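# Fetch lamp-indicated tools from chest drawers into tray

## Task

The board has lamps, each beside a tool picture. For whichever lamp is lit, remove the pictured tool from the chest, set it down entirely within the tray, release it, and close all drawers completely; this lights the following lamp. Keep going until every lamp is off. At the end the fetched tools must rest in the tray, all remaining tools must be in the chest, and the tray must hold nothing else. Anything that stays in place only because the robot is holding it does not count. Finally open the grippers and move the arms away.

## Robot and tools

Robot: two Franka FR3 arms, left_arm and right_arm, each fitted with a Robotiq 2F-140 parallel gripper and a wrist camera. Fixed head cameras: cam_head_left and cam_head_right. Wrist cameras: cam_left_wrist and cam_right_wrist. All four images are 896x504 pixels.

Frame: a single scene frame is shared by both arms. Its origin sits on the table top midway between the arms. +z is up, +x points out over the table, and left_arm is on the +y side. The names left and right refer to the arms, not to image sides. Bases: left_arm at (+0.049, +0.302, 0), right_arm at (-0.010, -0.429, 0). On each gripper the fingers point along local +z and close along local y. end_effector_position is the point between the pads when they are closed. Closed fingertips extend about 33 mm past it, and open ones about 9 mm. When the fingers close, the tips move about 24 mm further from the arm, so leave that clearance above surfaces.

The row (shared by execute_actions and move): 20 numbers covering both arms, with the left arm first. Per arm: x, y, z (metres, scene frame, an absolute target for end_effector_position), then qw, qx, qy, qz (absolute target orientation in the scene frame, w first), then gripper position, force_limit, speed, each in [-1, 1]. Every row must contain both arms. To hold an arm still, repeat its last reported pose and its previous three gripper numbers. A 0 in those three slots is a real command, not a blank. To keep an orientation steady, resend your own fixed quaternion rather than the reported one, since the reported value drifts.

Gripper numbers: position +1 = fully open (140 mm). The pads touch at about -0.8. At -1 the fingers close until blocked. force_limit -1/0/+1 gives roughly 14/60/107 N of squeeze. speed -1/0/+1 gives roughly 30/140/250 mm/s. To grip, send -1 and confirm object_status = 2. Codes: 0 moving, 1 blocked while opening, 2 blocked while closing, 3 reached the target or pads met. A thin object can still be held at 3. Once the fingers have stopped, a new force_limit only applies after the position changes by at least 0.01 (for example -1 to -0.98). position_measured is in counts: 3 is open, 230 is pads together.

execute_actions(actions): takes a list of actions. Each action holds up to 15 rows, each row lasting one 1/30 s step. A short action repeats its final row until all 15 steps are used. An empty list returns only state and images. Each step's commanded pose is clipped to within 70 mm and 16 degrees of the measured pose. After an action the arm moves at most up to its last clipped pose, so a distant target needs several actions. A target more than 0.6 m from the gripper's current position along any of its axes rejects that action for both arms. If the first action fails this check, or any action is malformed, the whole call is rejected.

move(target, speed, blocking): target is a single 20-number row of absolute poses. Each gripper follows a straight line, and both paths finish together within 0.5 to 10 s. speed is given in m/s, from 0.002 to 0.5 (default 0.25), and turning is limited to twice that number in rad/s. The gripper numbers take effect at the start. The path ignores obstacles and the other arm, and faster contact hits harder. The result adds a move: line with an ending (done, off_target, moving, held, fault), any limits (paced = target clipped, held = steps blocked, after which the arm may lurch), and the distance to target. With blocking=false you get a reply after 0.5 s. Until the move has ended, further moves and execute_actions are refused, so use wait or stop first.

wait(seconds): 0 to 10 s, with arms holding their last commands. It returns early if a running move finishes. stop(): brakes a running move, and needs room to do so. zoom_image(camera, region): region is [x0, y0, x1, y1] pixels of the latest image, at most 504x504. read_manual(section): licence texts only. finished_scene(scene): pass the current scene number. It cannot be undone and reports whether the task succeeded.

Results: the state line shows left_arm: … | right_arm: … with position and quaternion (at long reach the printed value may be off). Hand target lines show where the controller is currently driving. pose unreachable means the clearance check altered or blocked that arm. HELD in step readings marks steps that were held back. MOTOR HOT warns of heating from carrying loads. OVER-TEMPERATURE FAULT means braked until cooled. Contact torque at a joint's load limit (waist/shoulder 20, upper arm roll/elbow 18, wrist joints 12 N m, held weight included) freezes that arm for 10 s.

Camera calibration (intrinsics K, distortion, T_world_to_cam) is given per camera and may be slightly off.

Suggested order: read the lit lamp on the board, open the right drawer, grasp the tool, lift it out, lower it fully inside the tray, release, and push every drawer fully shut. Then check the next lamp and repeat. Finish by opening the grippers and retracting.

Avoid: knocking or dropping anything off the table (this fails the task), slamming or hard pushes, letting the arms collide or press on each other, and leaving anything supported only by the robot. Loose objects or held parts may get brief random tugs.

Each tool is called after ">>>" as name(argument=value, ...) on one line, values as JSON.

## Session

>>> execute_actions(actions=[])

Scene clock: 0.00 s.
left_arm: end_effector_position=(+0.4723, +0.6244, +0.1691) position_measured=3 object_status=3 end_effector_quat_wxyz=(+0.522, -0.292, +0.785, -0.158) | right_arm: end_effector_position=(+0.3999, -0.3918, +0.3132) position_measured=3 object_status=3 end_effector_quat_wxyz=(+0.064, +0.994, -0.048, +0.080)
Joint positions: left_arm=[-0.6   -1.039  1.923 -2.818  0.876  3.419  1.651] | right_arm=[ 0.292 -0.595 -0.019 -2.443 -0.19   1.966 -1.202]
Joint velocities: left_arm=[-0.    -0.001  0.002 -0.001 -0.     0.    -0.001] | right_arm=[ 0.001 -0.     0.    -0.    -0.    -0.001 -0.001]
Hand target (left_arm): +0.472, +0.624, +0.169; +0.522, -0.292, +0.785, -0.158
Hand target (right_arm): +0.400, -0.392, +0.313; +0.064, +0.994, -0.048, +0.080

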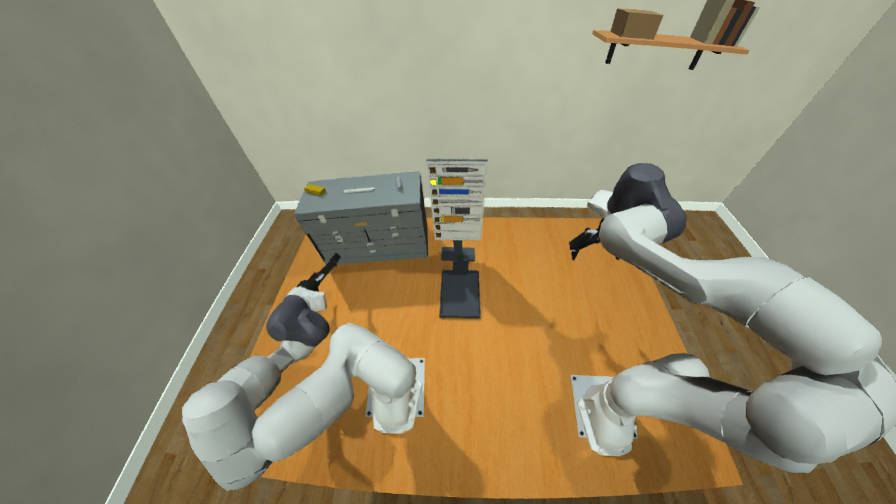

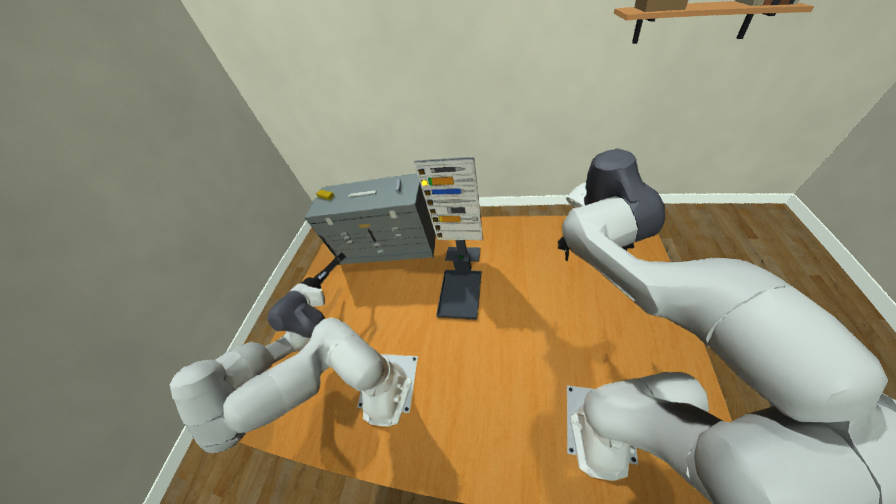

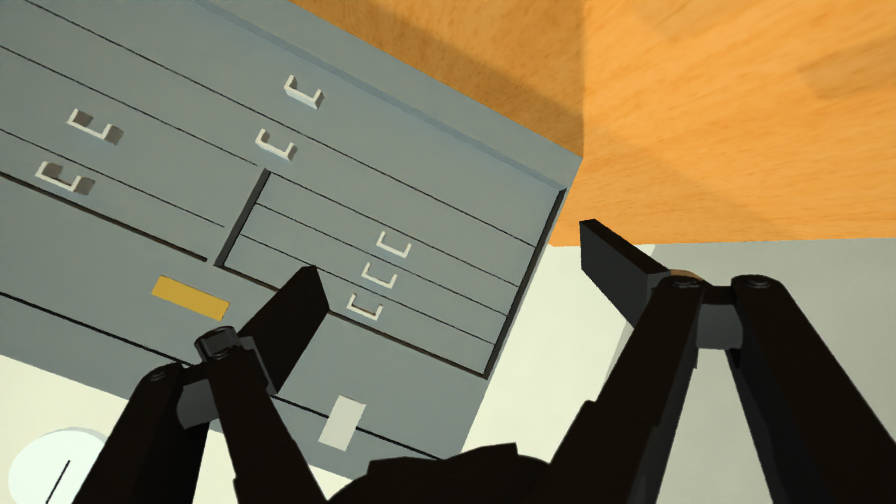

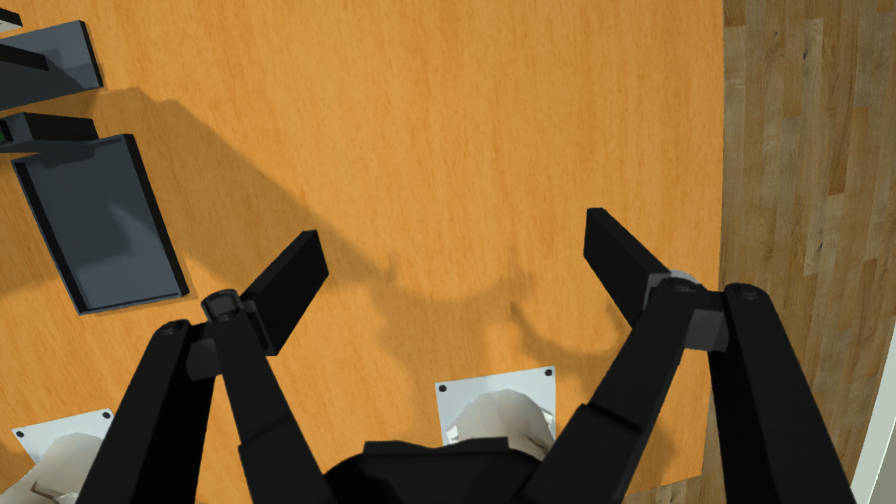

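>>> zoom_image(camera="cam_head_left", region=[290, 150, 500, 270])

Region (290, 150, 500, 270) of cam_head_left's 896x504 image, scaled by 2.400, with more detail than that image has; it fills the top 288 rows of this view, and the rest is white.

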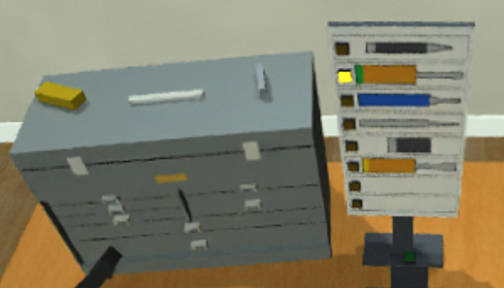

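>>> move(target=[0.53,0.471,0.124,-0.046,0.706,0.046,0.706,0,0.5,0.5, 0.4,-0.392,0.313,0.064,0.994,-0.048,0.08,1,0,0])

Scene clock: 8.13 s.
left_arm: end_effector_position=(+0.5248, +0.4671, +0.1316) position_measured=129 object_status=3 end_effector_quat_wxyz=(-0.042, +0.707, +0.047, +0.704) | right_arm: end_effector_position=(+0.3999, -0.3918, +0.3132) position_measured=3 object_status=3 end_effector_quat_wxyz=(+0.064, +0.994, -0.048, +0.080)
Joint positions: left_arm=[-0.952 -1.793  2.505 -2.876  0.942  4.001  0.007] | right_arm=[ 0.292 -0.595 -0.019 -2.443 -0.19   1.966 -1.202]
Joint velocities: left_arm=[-0.001  0.002  0.002 -0.002  0.008  0.007 -0.034] | right_arm=[ 0.002  0.001 -0.002 -0.001 -0.    -0.    -0.   ]
Hand target (left_arm): +0.525, +0.471, +0.122; -0.045, +0.710, +0.050, +0.701
Hand target (right_arm): +0.400, -0.392, +0.313; +0.064, +0.994, -0.048, +0.080
Off the commanded pose (left_arm): 0.010 m, 0 deg.
Off the commanded pose (right_arm): 0.000 m, 0 deg.
joint sent to its limit (left arm) — the command would take joint 2 (shoulder) past its lower limit, so that joint was sent only as far as its limit.
move: off_target (left_arm)
camera_calibration (this result's frames):
cam_left_wrist: T_world_to_cam=[[0.114072, -0.977771, -0.17593, 0.415991], [-0.364137, 0.123612, -0.923106, 0.266298], [0.924333, 0.169363, -0.341942, -0.335986], [0, 0, 0, 1]] pos_world=[0.360078, 0.43073, 0.204119]
cam_right_wrist: T_world_to_cam=[[-0.204422, -0.976555, 0.0674648, -0.322783], [-0.931119, 0.215251, 0.294421, 0.362633], [-0.30204, -0.00263174, -0.953292, 0.598496], [0, 0, 0, 1]] pos_world=[0.452441, -0.391697, 0.485551]

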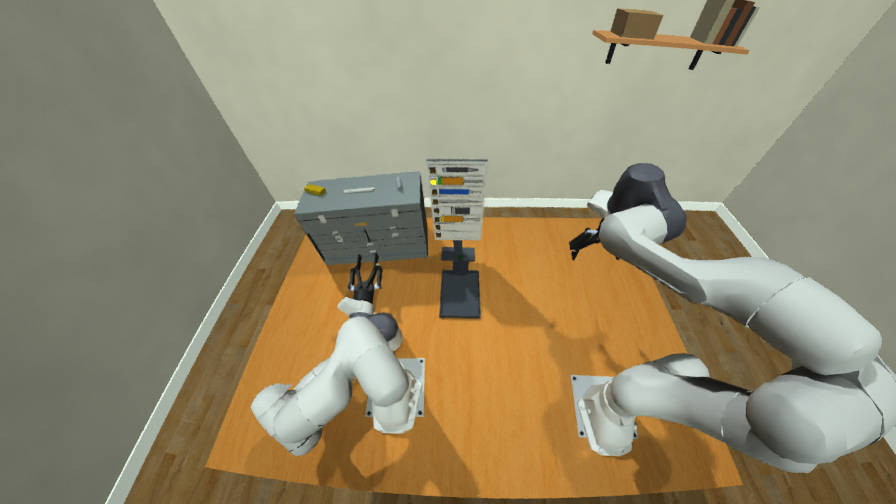

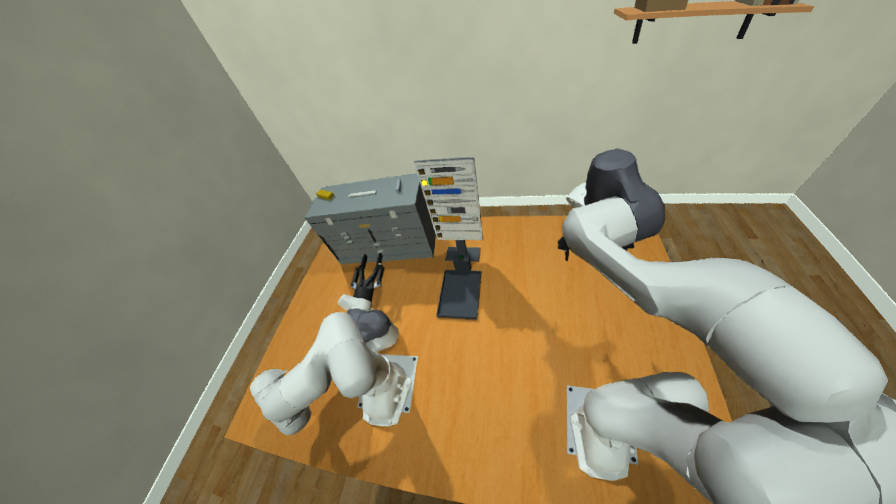

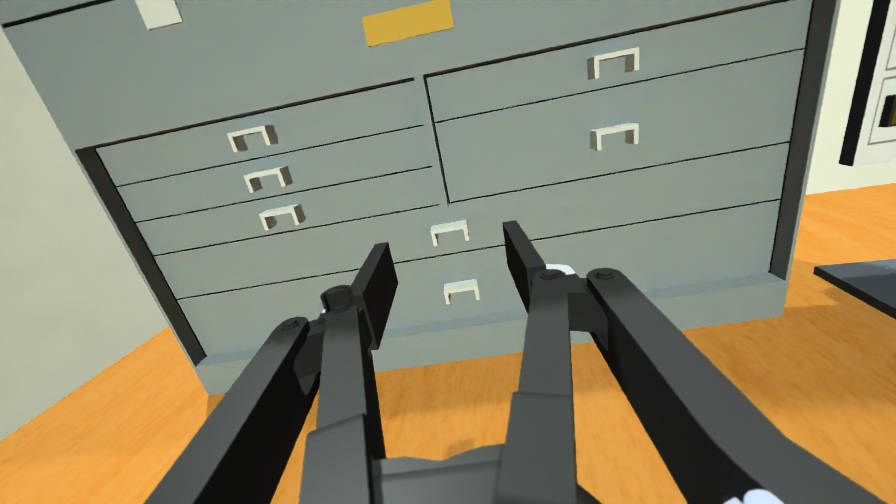

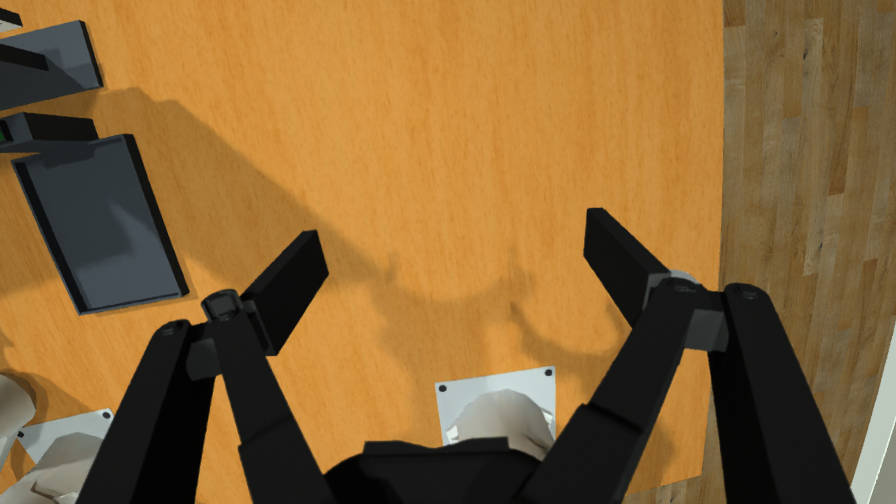

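>>> move(target=[0.45,0.45,0.5,0,1,0,0,0,0.5,0.5, 0.4,-0.392,0.313,0.064,0.994,-0.048,0.08,1,0,0])

Scene clock: 14.63 s.
left_arm: end_effector_position=(+0.4463, +0.4473, +0.4934) position_measured=129 object_status=3 end_effector_quat_wxyz=(-0.221, +0.914, -0.243, +0.238) | right_arm: end_effector_position=(+0.3999, -0.3918, +0.3132) position_measured=3 object_status=3 end_effector_quat_wxyz=(+0.064, +0.994, -0.048, +0.080)
Joint positions: left_arm=[ 1.741 -0.85  -0.608 -1.955  2.245  4.53  -3.017] | right_arm=[ 0.292 -0.595 -0.019 -2.443 -0.19   1.966 -1.202]
Joint velocities: left_arm=[-0.009  0.014  0.01  -0.013 -0.014  0.001 -0.   ] | right_arm=[-0.001  0.001  0.    -0.    -0.    -0.001 -0.001]
Hand target (left_arm): +0.447, +0.446, +0.494; -0.216, +0.915, -0.240, +0.243
Hand target (right_arm): +0.400, -0.392, +0.313; +0.064, +0.994, -0.048, +0.080
Off the commanded pose (left_arm): 0.008 m, 48 deg; orientation clipped at the last step of the last action.
Off the commanded pose (right_arm): 0.000 m, 0 deg.
joint sent to its limit (left arm) — the command would take joint 6 (wrist pitch) past its upper limit and joint 7 (wrist roll) past its lower limit, so those joints were sent only as far as their limits.
move: off_target (left_arm); limits=paced
camera_calibration (this result's frames):
cam_left_wrist: T_world_to_cam=[[-0.477832, -0.673937, -0.563459, 0.788634], [-0.836258, 0.545381, 0.05686, 0.112699], [0.26898, 0.498366, -0.824185, 0.246913], [0, 0, 0, 1]] pos_world=[0.404665, 0.346973, 0.641457]
cam_right_wrist: T_world_to_cam=[[-0.204422, -0.976555, 0.0674649, -0.322783], [-0.93112, 0.21525, 0.294421, 0.362633], [-0.30204, -0.00263194, -0.953292, 0.598496], [0, 0, 0, 1]] pos_world=[0.452441, -0.391697, 0.485551]

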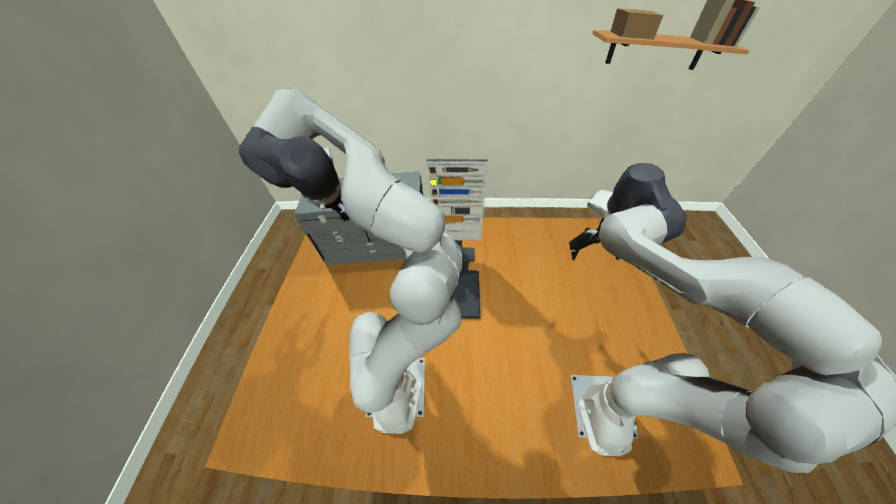

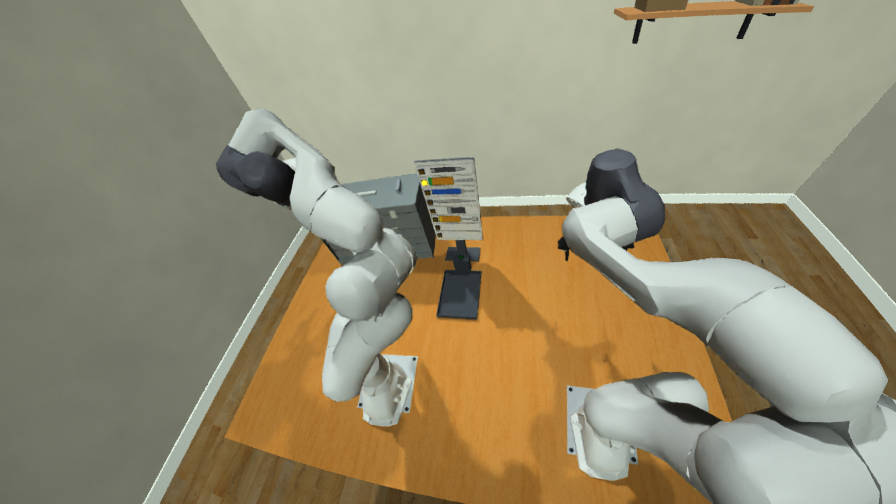

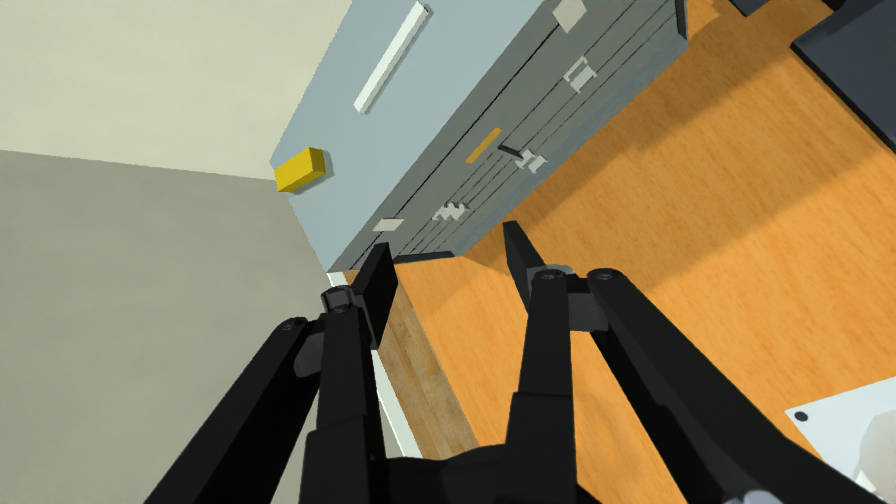

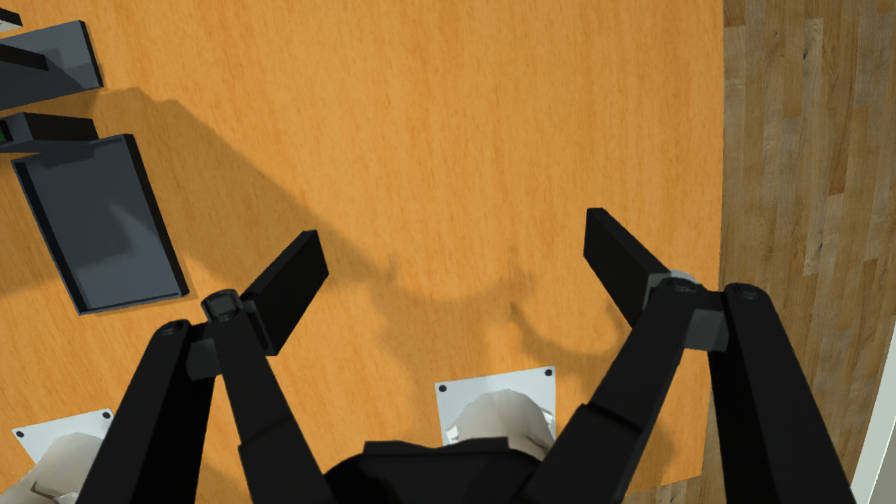

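>>> move(target=[0.3,0.45,0.95,0,0,0,1,0,0.5,0.5, 0.4,-0.392,0.313,0.064,0.994,-0.048,0.08,1,0,0], speed=0.4)

>>> move(target=[0.65,0.45,0.7,0,0.707,0,0.707,0,0.5,0.5, 0.4,-0.392,0.313,0.064,0.994,-0.048,0.08,1,0,0], speed=0.4)

>>> move(target=[0.45,0.45,0.45,0,1,0,0,0,0.5,0.5, 0.4,-0.392,0.313,0.064,0.994,-0.048,0.08,1,0,0], speed=0.4)

Scene clock: 19.90 s.
left_arm: end_effector_position=(+0.3011, +0.4656, +0.9475) position_measured=129 object_status=3 end_effector_quat_wxyz=(+0.014, -0.008, +0.005, +1.000) | right_arm: end_effector_position=(+0.3999, -0.3918, +0.3132) position_measured=3 object_status=3 end_effector_quat_wxyz=(+0.064, +0.994, -0.048, +0.080)
Joint positions: left_arm=[-1.397 -1.178  0.914 -2.25   0.845  4.531 -0.944] | right_arm=[ 0.292 -0.595 -0.019 -2.443 -0.19   1.966 -1.202]
Joint velocities: left_arm=[-0.004 -0.001 -0.001  0.001 -0.     0.     0.037] | right_arm=[ 0.001  0.001  0.001  0.001 -0.     0.001 -0.   ]
Hand target (left_arm): +0.299, +0.466, +0.948; +0.006, -0.011, +0.005, +1.000
Hand target (right_arm): +0.400, -0.392, +0.313; +0.064, +0.994, -0.048, +0.080
Off the commanded pose (left_arm): 0.016 m, 2 deg.
Off the commanded pose (right_arm): 0.000 m, 0 deg.
joint sent to its limit (left arm) — the command would take joint 6 (wrist pitch) past its upper limit, so that joint was sent only as far as its limit.
move: off_target (left_arm); limits=paced
camera_calibration (this result's frames):
cam_left_wrist: T_world_to_cam=[[0.155026, -0.987907, 0.0026235, 0.40679], [0.933279, 0.145582, -0.328323, -0.0262318], [0.323971, 0.053347, 0.944562, -0.834109], [0, 0, 0, 1]] pos_world=[0.231646, 0.450187, 0.778188]
cam_right_wrist: T_world_to_cam=[[-0.204421, -0.976555, 0.0674649, -0.322783], [-0.93112, 0.21525, 0.294421, 0.362633], [-0.30204, -0.00263196, -0.953292, 0.598496], [0, 0, 0, 1]] pos_world=[0.452441, -0.391697, 0.485551]

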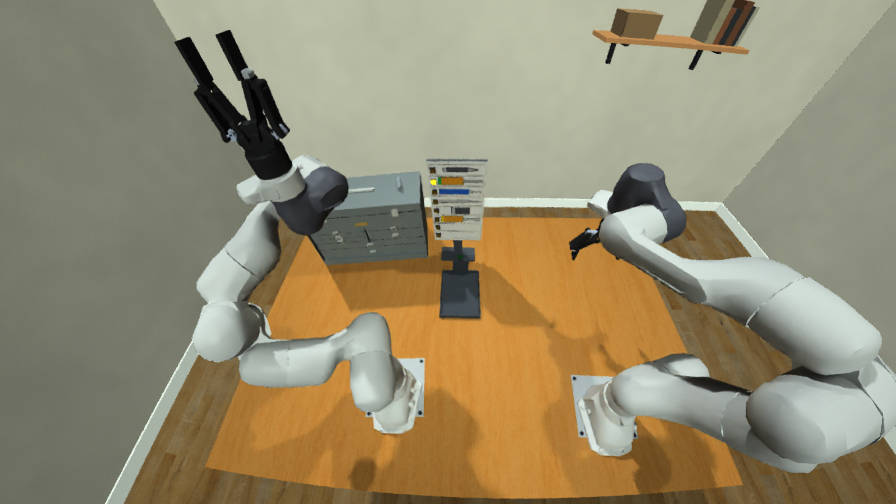

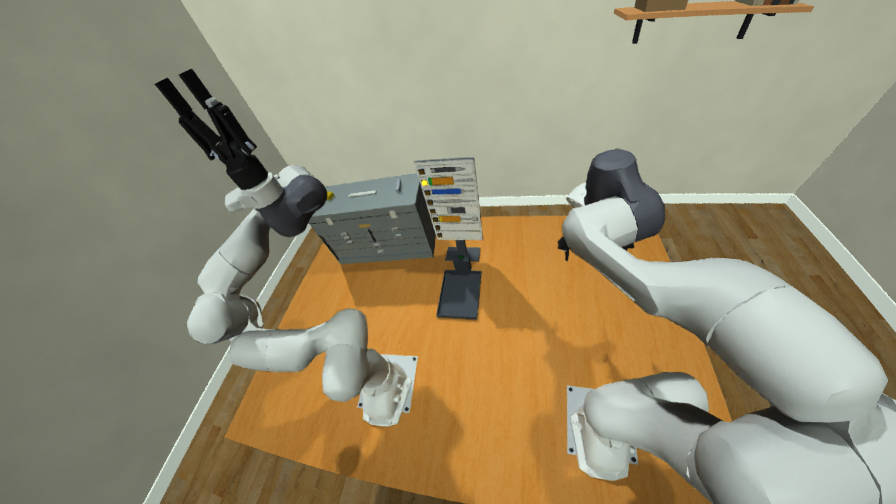

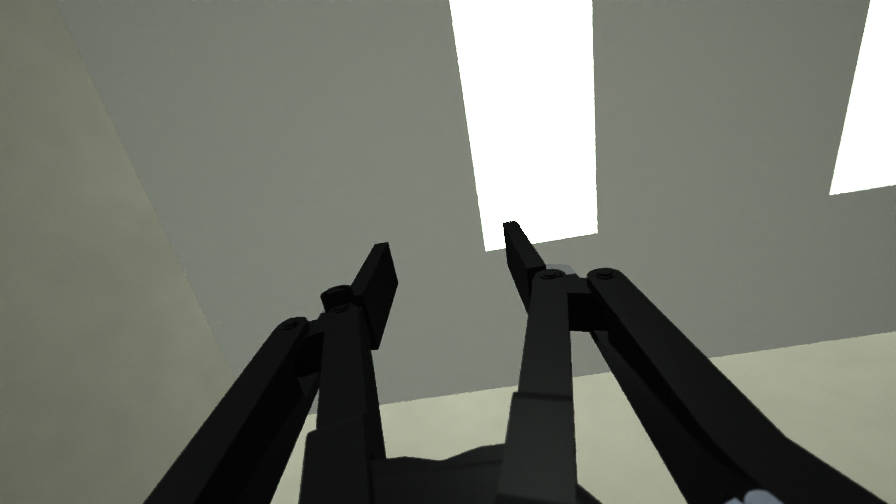

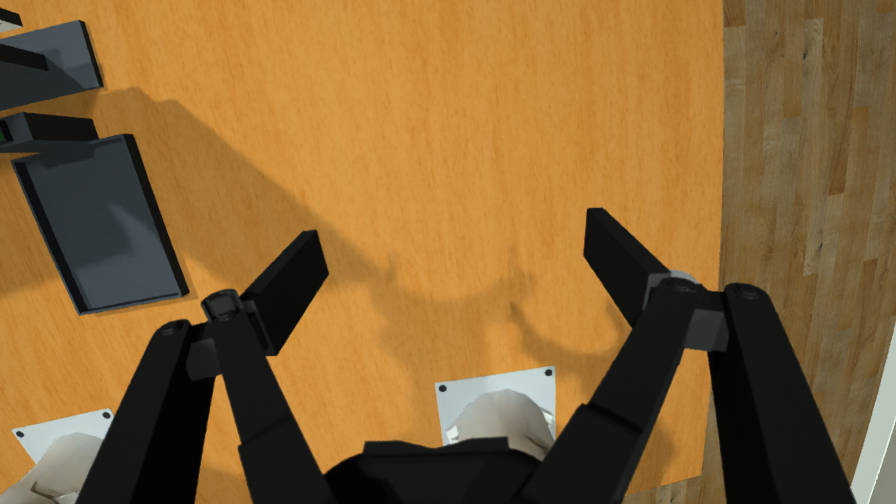

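Scene clock: 22.80 s.
left_arm: end_effector_position=(+0.6488, +0.4415, +0.7115) position_measured=129 object_status=3 end_effector_quat_wxyz=(-0.012, +0.703, +0.000, +0.711) | right_arm: end_effector_position=(+0.3999, -0.3918, +0.3132) position_measured=3 object_status=3 end_effector_quat_wxyz=(+0.064, +0.994, -0.048, +0.080)
Joint positions: left_arm=[-0.524 -0.679  0.522 -2.368 -0.24   3.363 -1.001] | right_arm=[ 0.292 -0.595 -0.019 -2.443 -0.19   1.966 -1.202]
Joint velocities: left_arm=[ 0.001  0.    -0.002  0.001 -0.007 -0.014 -0.001] | right_arm=[-0.001 -0.    -0.     0.001  0.001  0.    -0.001]
Hand target (left_arm): +0.649, +0.441, +0.711; -0.008, +0.705, +0.003, +0.709
Hand target (right_arm): +0.400, -0.392, +0.313; +0.064, +0.994, -0.048, +0.080
Off the commanded pose (left_arm): 0.014 m, 1 deg.
Off the commanded pose (right_arm): 0.000 m, 0 deg.
move: off_target (left_arm)
camera_calibration (this result's frames):
cam_left_wrist: T_world_to_cam=[[0.00978122, -0.980248, -0.197533, 0.562954], [-0.335245, 0.182895, -0.924208, 0.805857], [0.94208, 0.0752617, -0.326834, -0.228671], [0, 0, 0, 1]] pos_world=[0.48008, 0.421658, 0.781244]
cam_right_wrist: T_world_to_cam=[[-0.204422, -0.976555, 0.0674649, -0.322783], [-0.931119, 0.21525, 0.294421, 0.362633], [-0.30204, -0.00263187, -0.953292, 0.598496], [0, 0, 0, 1]] pos_world=[0.452441, -0.391697, 0.485551]

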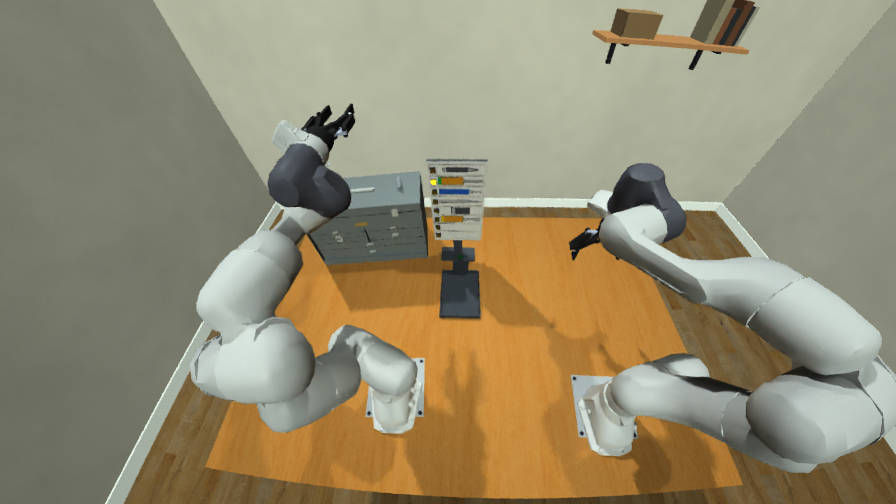

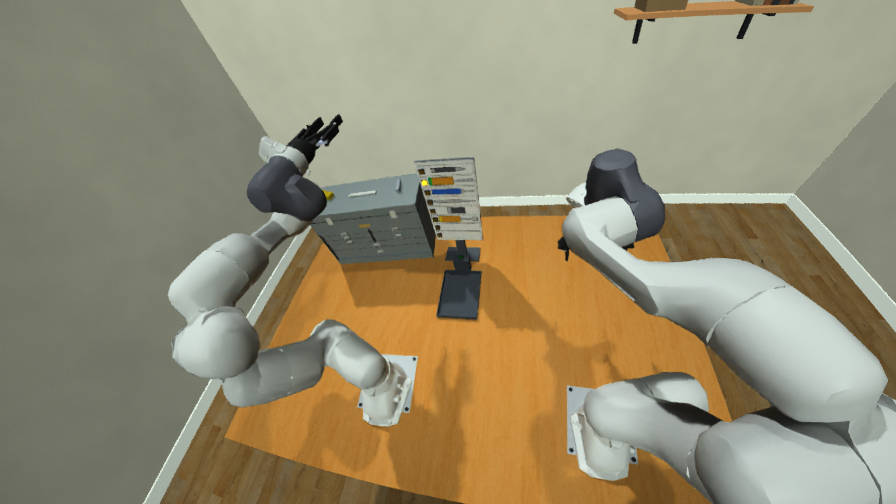

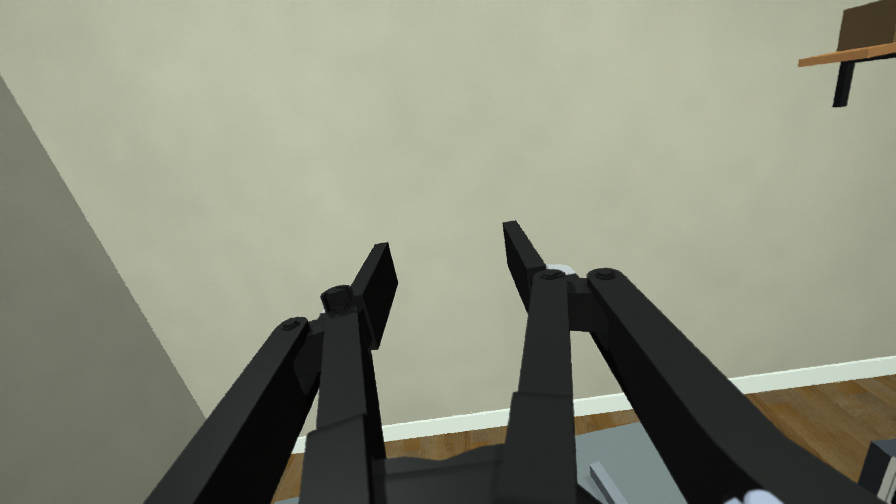

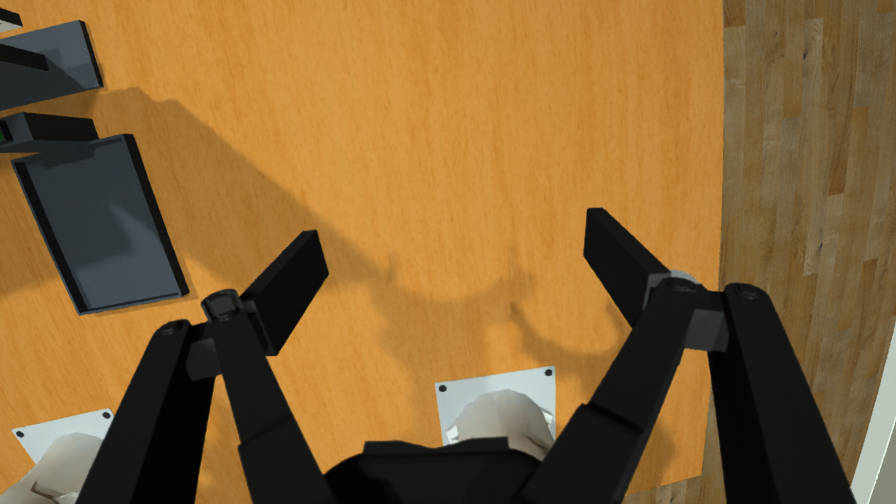

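Scene clock: 25.57 s.
left_arm: end_effector_position=(+0.4588, +0.4498, +0.4470) position_measured=129 object_status=3 end_effector_quat_wxyz=(-0.007, +1.000, -0.004, +0.003) | right_arm: end_effector_position=(+0.3999, -0.3918, +0.3132) position_measured=3 object_status=3 end_effector_quat_wxyz=(+0.064, +0.994, -0.048, +0.080)
Joint positions: left_arm=[ 0.135 -0.362  0.108 -1.866  0.05   1.516 -1.262] | right_arm=[ 0.292 -0.595 -0.019 -2.443 -0.19   1.966 -1.202]
Joint velocities: left_arm=[ 0.    -0.001  0.    -0.     0.    -0.012 -0.003] | right_arm=[ 0.    -0.001  0.001  0.001  0.002 -0.    -0.001]
Hand target (left_arm): +0.457, +0.451, +0.448; -0.009, +1.000, +0.000, +0.001
Hand target (right_arm): +0.400, -0.392, +0.313; +0.064, +0.994, -0.048, +0.080
Off the commanded pose (left_arm): 0.009 m, 1 deg.
Off the commanded pose (right_arm): 0.000 m, 0 deg.
move: off_target (left_arm)
camera_calibration (this result's frames):
cam_left_wrist: T_world_to_cam=[[-0.188531, -0.982051, -0.00569744, 0.526723], [-0.92433, 0.175484, 0.338851, 0.205174], [-0.331769, 0.0691503, -0.940823, 0.724883], [0, 0, 0, 1]] pos_world=[0.529446, 0.431137, 0.615464]
cam_right_wrist: T_world_to_cam=[[-0.204422, -0.976555, 0.0674649, -0.322783], [-0.931119, 0.215251, 0.294421, 0.362633], [-0.30204, -0.00263177, -0.953292, 0.598496], [0, 0, 0, 1]] pos_world=[0.452441, -0.391697, 0.485551]

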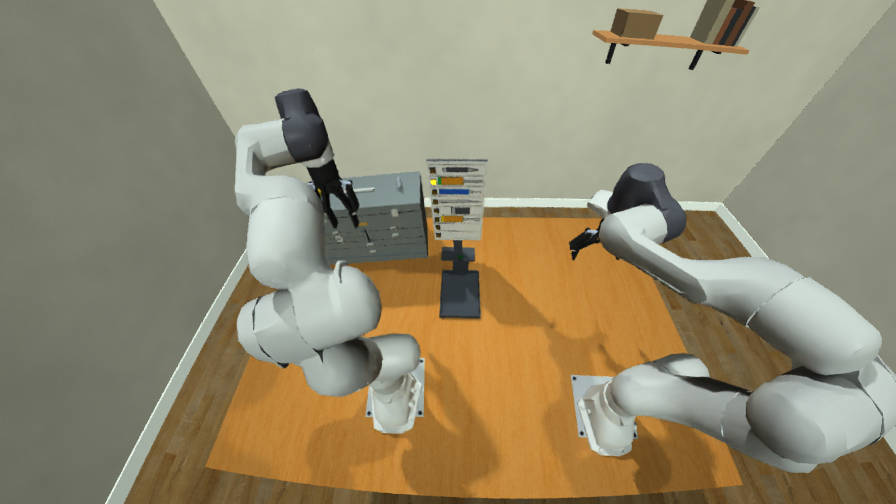

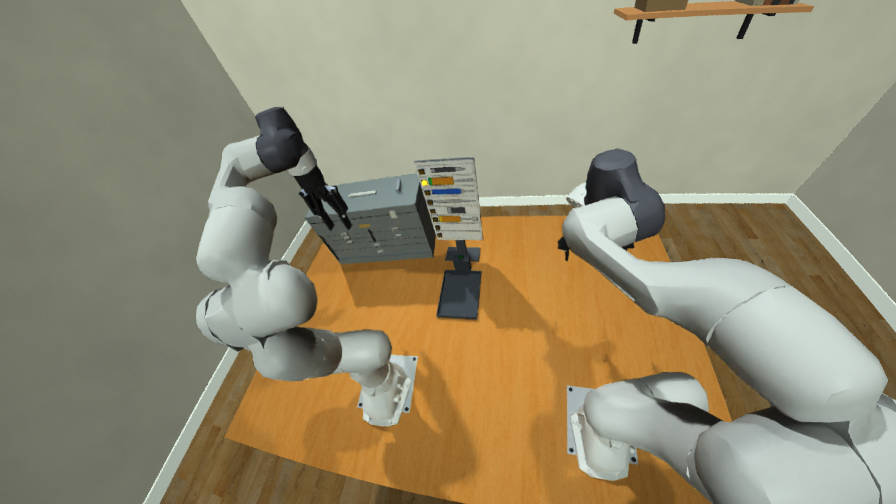

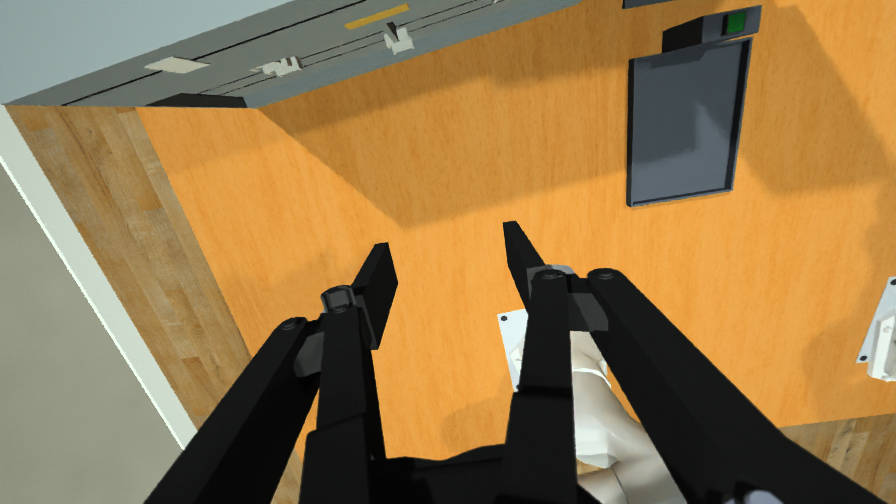

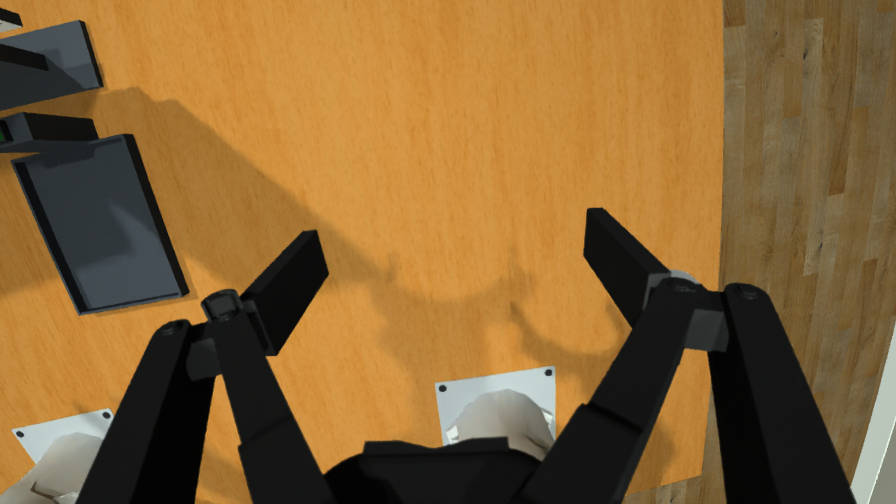

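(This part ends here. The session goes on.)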